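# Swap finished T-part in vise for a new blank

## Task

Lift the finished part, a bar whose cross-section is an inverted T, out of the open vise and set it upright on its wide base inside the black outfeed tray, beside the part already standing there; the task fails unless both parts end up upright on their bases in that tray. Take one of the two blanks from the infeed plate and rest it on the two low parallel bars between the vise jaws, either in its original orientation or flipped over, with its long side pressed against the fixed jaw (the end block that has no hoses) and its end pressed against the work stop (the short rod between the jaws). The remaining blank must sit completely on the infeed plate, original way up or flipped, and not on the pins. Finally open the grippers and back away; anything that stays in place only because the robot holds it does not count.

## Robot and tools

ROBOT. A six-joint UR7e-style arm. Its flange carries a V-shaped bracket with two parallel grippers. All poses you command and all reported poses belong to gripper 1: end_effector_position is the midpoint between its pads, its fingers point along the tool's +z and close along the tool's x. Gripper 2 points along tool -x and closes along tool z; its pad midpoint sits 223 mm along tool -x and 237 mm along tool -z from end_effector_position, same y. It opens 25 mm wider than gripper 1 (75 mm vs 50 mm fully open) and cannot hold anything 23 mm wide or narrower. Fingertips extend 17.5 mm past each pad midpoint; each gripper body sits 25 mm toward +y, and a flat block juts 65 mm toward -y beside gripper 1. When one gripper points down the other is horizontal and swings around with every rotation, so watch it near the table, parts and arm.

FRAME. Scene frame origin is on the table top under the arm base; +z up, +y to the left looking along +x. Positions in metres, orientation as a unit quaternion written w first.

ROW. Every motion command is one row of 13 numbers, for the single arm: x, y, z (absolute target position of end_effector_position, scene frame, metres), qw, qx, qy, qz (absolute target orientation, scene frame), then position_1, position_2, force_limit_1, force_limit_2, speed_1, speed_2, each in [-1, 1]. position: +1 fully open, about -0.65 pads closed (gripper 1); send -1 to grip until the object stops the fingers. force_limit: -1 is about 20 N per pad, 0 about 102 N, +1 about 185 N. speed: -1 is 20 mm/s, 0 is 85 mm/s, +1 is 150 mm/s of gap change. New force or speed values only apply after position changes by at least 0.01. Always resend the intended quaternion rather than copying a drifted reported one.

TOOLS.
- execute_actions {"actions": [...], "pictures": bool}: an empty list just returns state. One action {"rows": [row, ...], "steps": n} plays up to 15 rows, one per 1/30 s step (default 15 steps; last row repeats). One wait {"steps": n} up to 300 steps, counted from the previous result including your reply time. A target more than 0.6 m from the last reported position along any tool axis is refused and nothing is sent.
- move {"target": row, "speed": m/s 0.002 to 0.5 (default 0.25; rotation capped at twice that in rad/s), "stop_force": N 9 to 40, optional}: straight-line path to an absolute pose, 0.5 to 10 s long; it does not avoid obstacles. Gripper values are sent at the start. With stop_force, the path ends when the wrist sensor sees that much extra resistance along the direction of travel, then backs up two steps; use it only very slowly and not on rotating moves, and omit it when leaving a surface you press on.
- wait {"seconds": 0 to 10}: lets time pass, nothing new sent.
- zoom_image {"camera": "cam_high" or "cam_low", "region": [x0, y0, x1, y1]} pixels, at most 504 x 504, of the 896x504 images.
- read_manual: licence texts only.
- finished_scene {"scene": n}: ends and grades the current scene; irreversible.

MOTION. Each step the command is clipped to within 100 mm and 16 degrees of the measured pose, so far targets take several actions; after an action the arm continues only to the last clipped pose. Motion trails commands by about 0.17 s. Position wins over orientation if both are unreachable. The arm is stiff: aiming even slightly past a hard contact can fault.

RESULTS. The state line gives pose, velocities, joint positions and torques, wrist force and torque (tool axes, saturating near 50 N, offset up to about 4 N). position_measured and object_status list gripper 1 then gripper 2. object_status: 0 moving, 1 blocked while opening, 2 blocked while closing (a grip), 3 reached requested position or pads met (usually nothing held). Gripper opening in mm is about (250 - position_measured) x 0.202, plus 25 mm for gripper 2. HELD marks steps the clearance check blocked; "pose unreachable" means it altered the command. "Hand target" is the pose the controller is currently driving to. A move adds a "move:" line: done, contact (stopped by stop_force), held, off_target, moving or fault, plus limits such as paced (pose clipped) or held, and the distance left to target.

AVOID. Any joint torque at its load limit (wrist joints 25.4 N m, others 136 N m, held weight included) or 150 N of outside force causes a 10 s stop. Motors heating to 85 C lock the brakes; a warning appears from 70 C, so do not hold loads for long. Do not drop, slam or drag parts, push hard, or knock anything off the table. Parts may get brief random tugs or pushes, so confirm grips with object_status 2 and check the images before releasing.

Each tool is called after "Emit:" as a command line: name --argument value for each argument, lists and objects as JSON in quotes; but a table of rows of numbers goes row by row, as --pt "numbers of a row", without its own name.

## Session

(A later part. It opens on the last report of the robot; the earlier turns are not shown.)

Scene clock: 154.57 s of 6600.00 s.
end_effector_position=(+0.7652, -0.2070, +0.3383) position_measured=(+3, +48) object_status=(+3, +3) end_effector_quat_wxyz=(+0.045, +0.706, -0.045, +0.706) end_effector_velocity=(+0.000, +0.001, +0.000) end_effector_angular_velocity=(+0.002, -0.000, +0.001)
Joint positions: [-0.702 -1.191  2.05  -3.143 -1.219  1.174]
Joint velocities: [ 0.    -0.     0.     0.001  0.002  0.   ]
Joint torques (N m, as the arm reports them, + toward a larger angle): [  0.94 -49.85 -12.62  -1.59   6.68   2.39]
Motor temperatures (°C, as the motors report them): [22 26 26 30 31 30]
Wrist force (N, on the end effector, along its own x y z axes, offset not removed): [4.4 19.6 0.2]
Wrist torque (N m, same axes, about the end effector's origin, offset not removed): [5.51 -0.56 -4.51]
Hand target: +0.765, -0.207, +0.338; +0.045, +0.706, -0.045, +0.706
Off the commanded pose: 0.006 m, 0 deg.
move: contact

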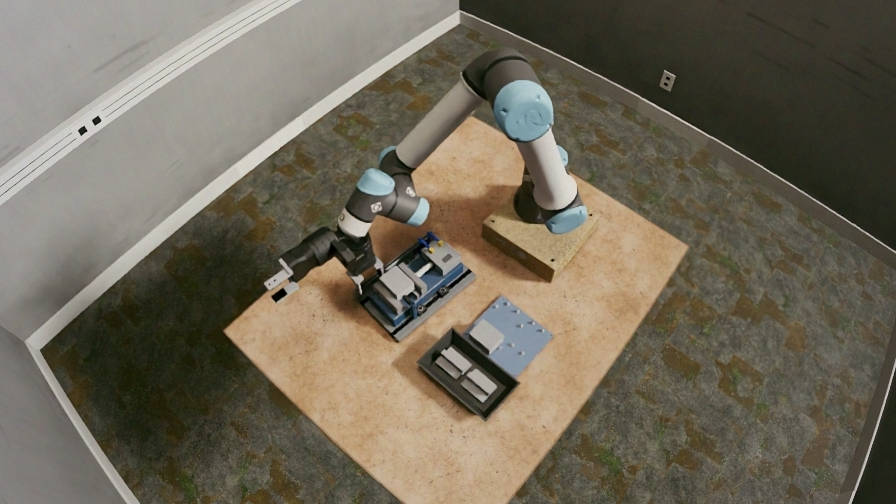

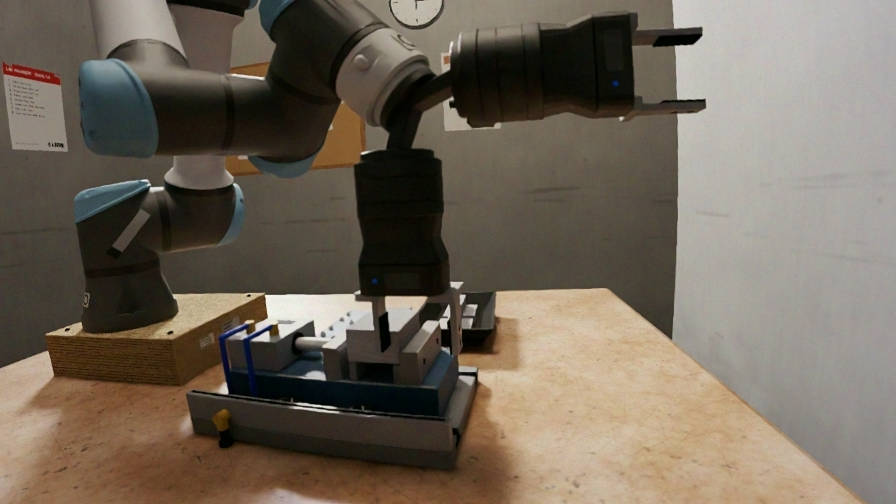

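Emit:
move --target '[0.7647,-0.211,0.3385,0.045,0.7057,-0.045,0.7057,1,0.7,0,0,0,0]' --speed 0.02

Emit:
move --target '[0.7647,-0.23,0.43,0.045,0.7057,-0.045,0.7057,1,0.7,0,0,0,0]' --speed 0.12

Emit:
zoom_image --camera "cam_low" --region '[310, 270, 510, 400]'

Emit:
zoom_image --camera "cam_high" --region '[340, 230, 570, 430]'

Scene clock: 157.87 s of 6600.00 s.
end_effector_position=(+0.7647, -0.2108, +0.3385) position_measured=(+3, +48) object_status=(+3, +3) end_effector_quat_wxyz=(+0.045, +0.706, -0.045, +0.706) end_effector_velocity=(-0.000, -0.002, +0.001) end_effector_angular_velocity=(+0.000, -0.000, -0.000)
Joint positions: [-0.709 -1.19   2.047 -3.139 -1.215  1.169]
Joint velocities: [-0.003 -0.    -0.002  0.002  0.002 -0.002]
Joint torques (N m, as the arm reports them, + toward a larger angle): [ -8.34 -35.33 -36.88  -4.18   2.45  -1.71]
Motor temperatures (°C, as the motors report them): [22 26 26 30 31 30]
Wrist force (N, on the end effector, along its own x y z axes, offset not removed): [0.2 -1.4 -1.7]
Wrist torque (N m, same axes, about the end effector's origin, offset not removed): [-0.36 -0.03 -0.10]
Hand target: +0.765, -0.211, +0.338; +0.045, +0.706, -0.045, +0.706
Off the commanded pose: 0.000 m, 0 deg.
move: done

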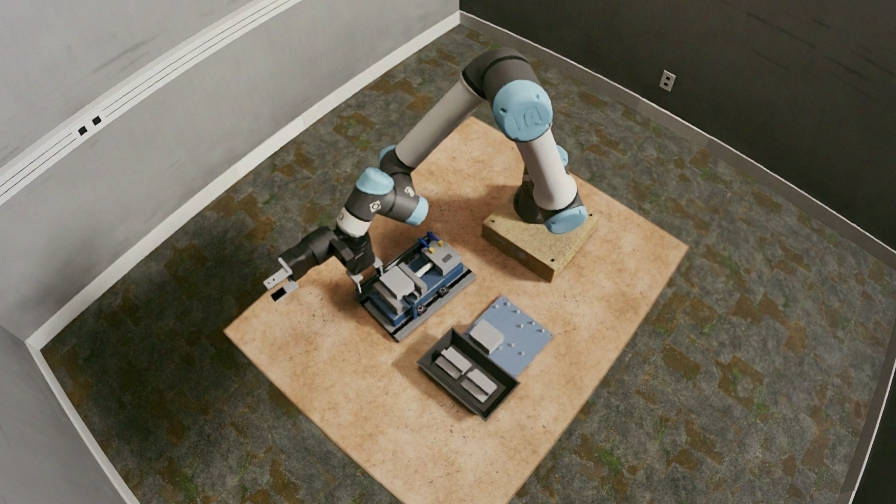

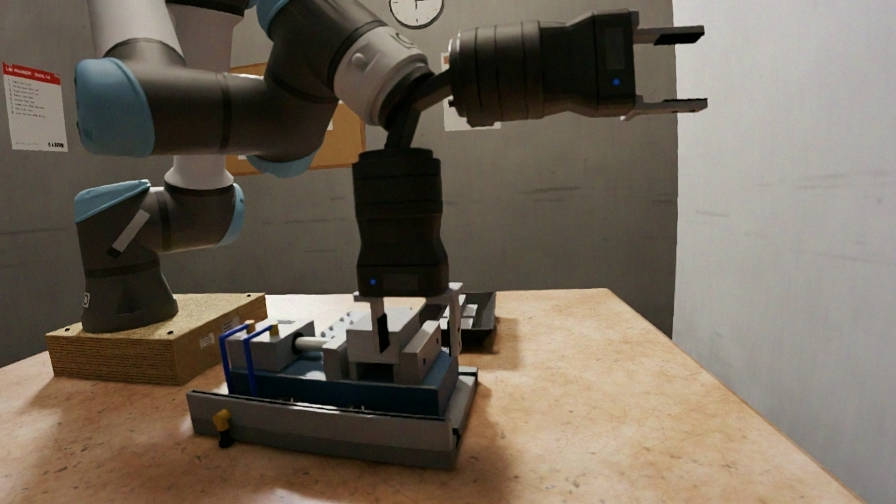

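Scene clock: 159.20 s of 6600.00 s.
end_effector_position=(+0.7645, -0.2298, +0.4298) position_measured=(+3, +48) object_status=(+3, +3) end_effector_quat_wxyz=(+0.045, +0.706, -0.045, +0.706) end_effector_velocity=(+0.000, -0.001, +0.003) end_effector_angular_velocity=(+0.001, +0.001, -0.000)
Joint positions: [-0.737 -1.335  1.94  -2.879 -1.197  1.146]
Joint velocities: [-0.001 -0.003 -0.005  0.009  0.001 -0.   ]
Joint torques (N m, as the arm reports them, + toward a larger angle): [ -9.55 -54.23 -40.03  -4.1    3.    -1.86]
Motor temperatures (°C, as the motors report them): [22 26 26 30 31 30]
Wrist force (N, on the end effector, along its own x y z axes, offset not removed): [0.1 2.0 0.2]
Wrist torque (N m, same axes, about the end effector's origin, offset not removed): [0.55 -0.01 -0.26]
Hand target: +0.765, -0.230, +0.430; +0.045, +0.706, -0.045, +0.706
Off the commanded pose: 0.000 m, 0 deg.
move: done

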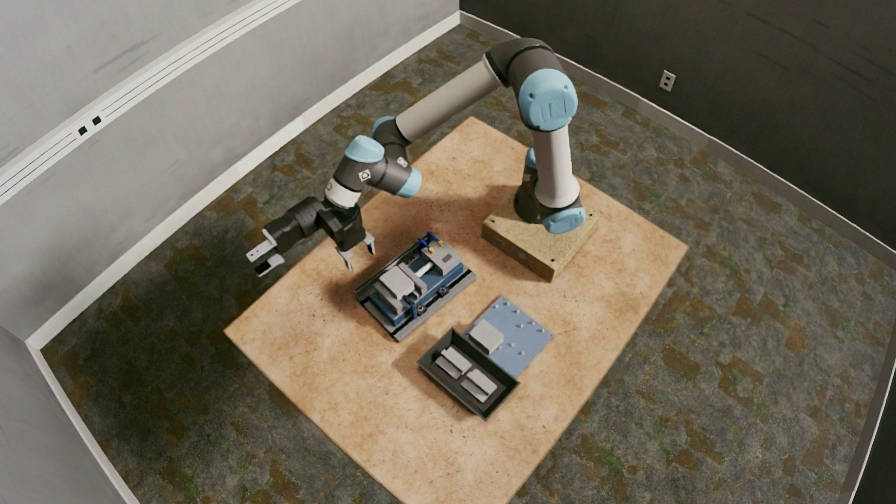

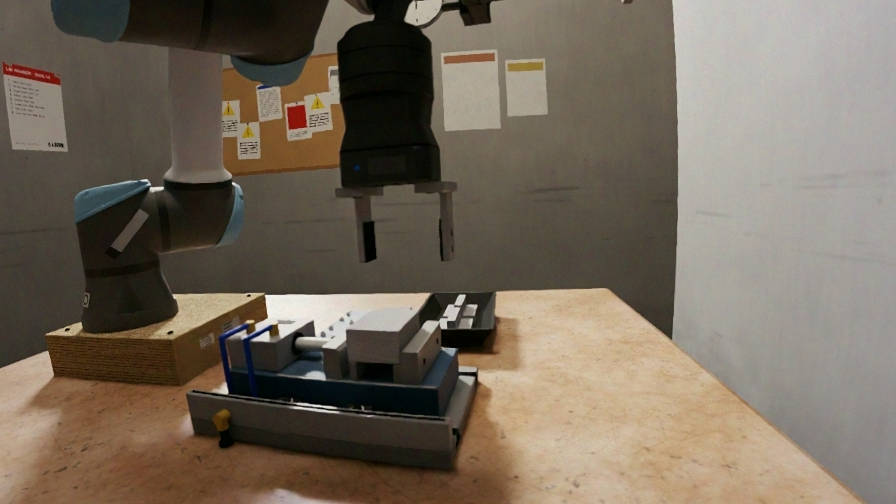

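Region (310, 270, 510, 400) of cam_low's 896x504 image, scaled by 2.520, with more detail than that image has; it fills the top 328 rows of this view, and the rest is white.

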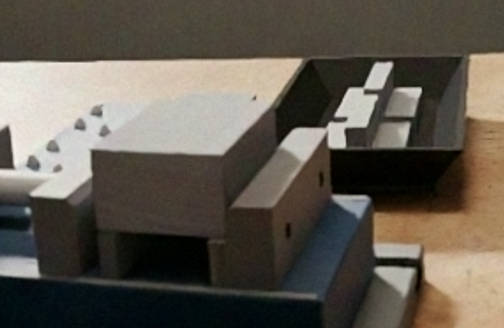

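Region (340, 230, 570, 430) of cam_high's 896x504 image, scaled by 2.191, with more detail than that image has; it fills the top 438 rows of this view, and the rest is white.

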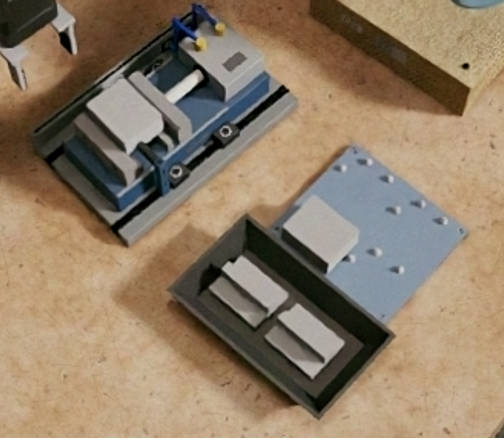

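Emit:
finished_scene --scene 2

The scene is finished: the task was done.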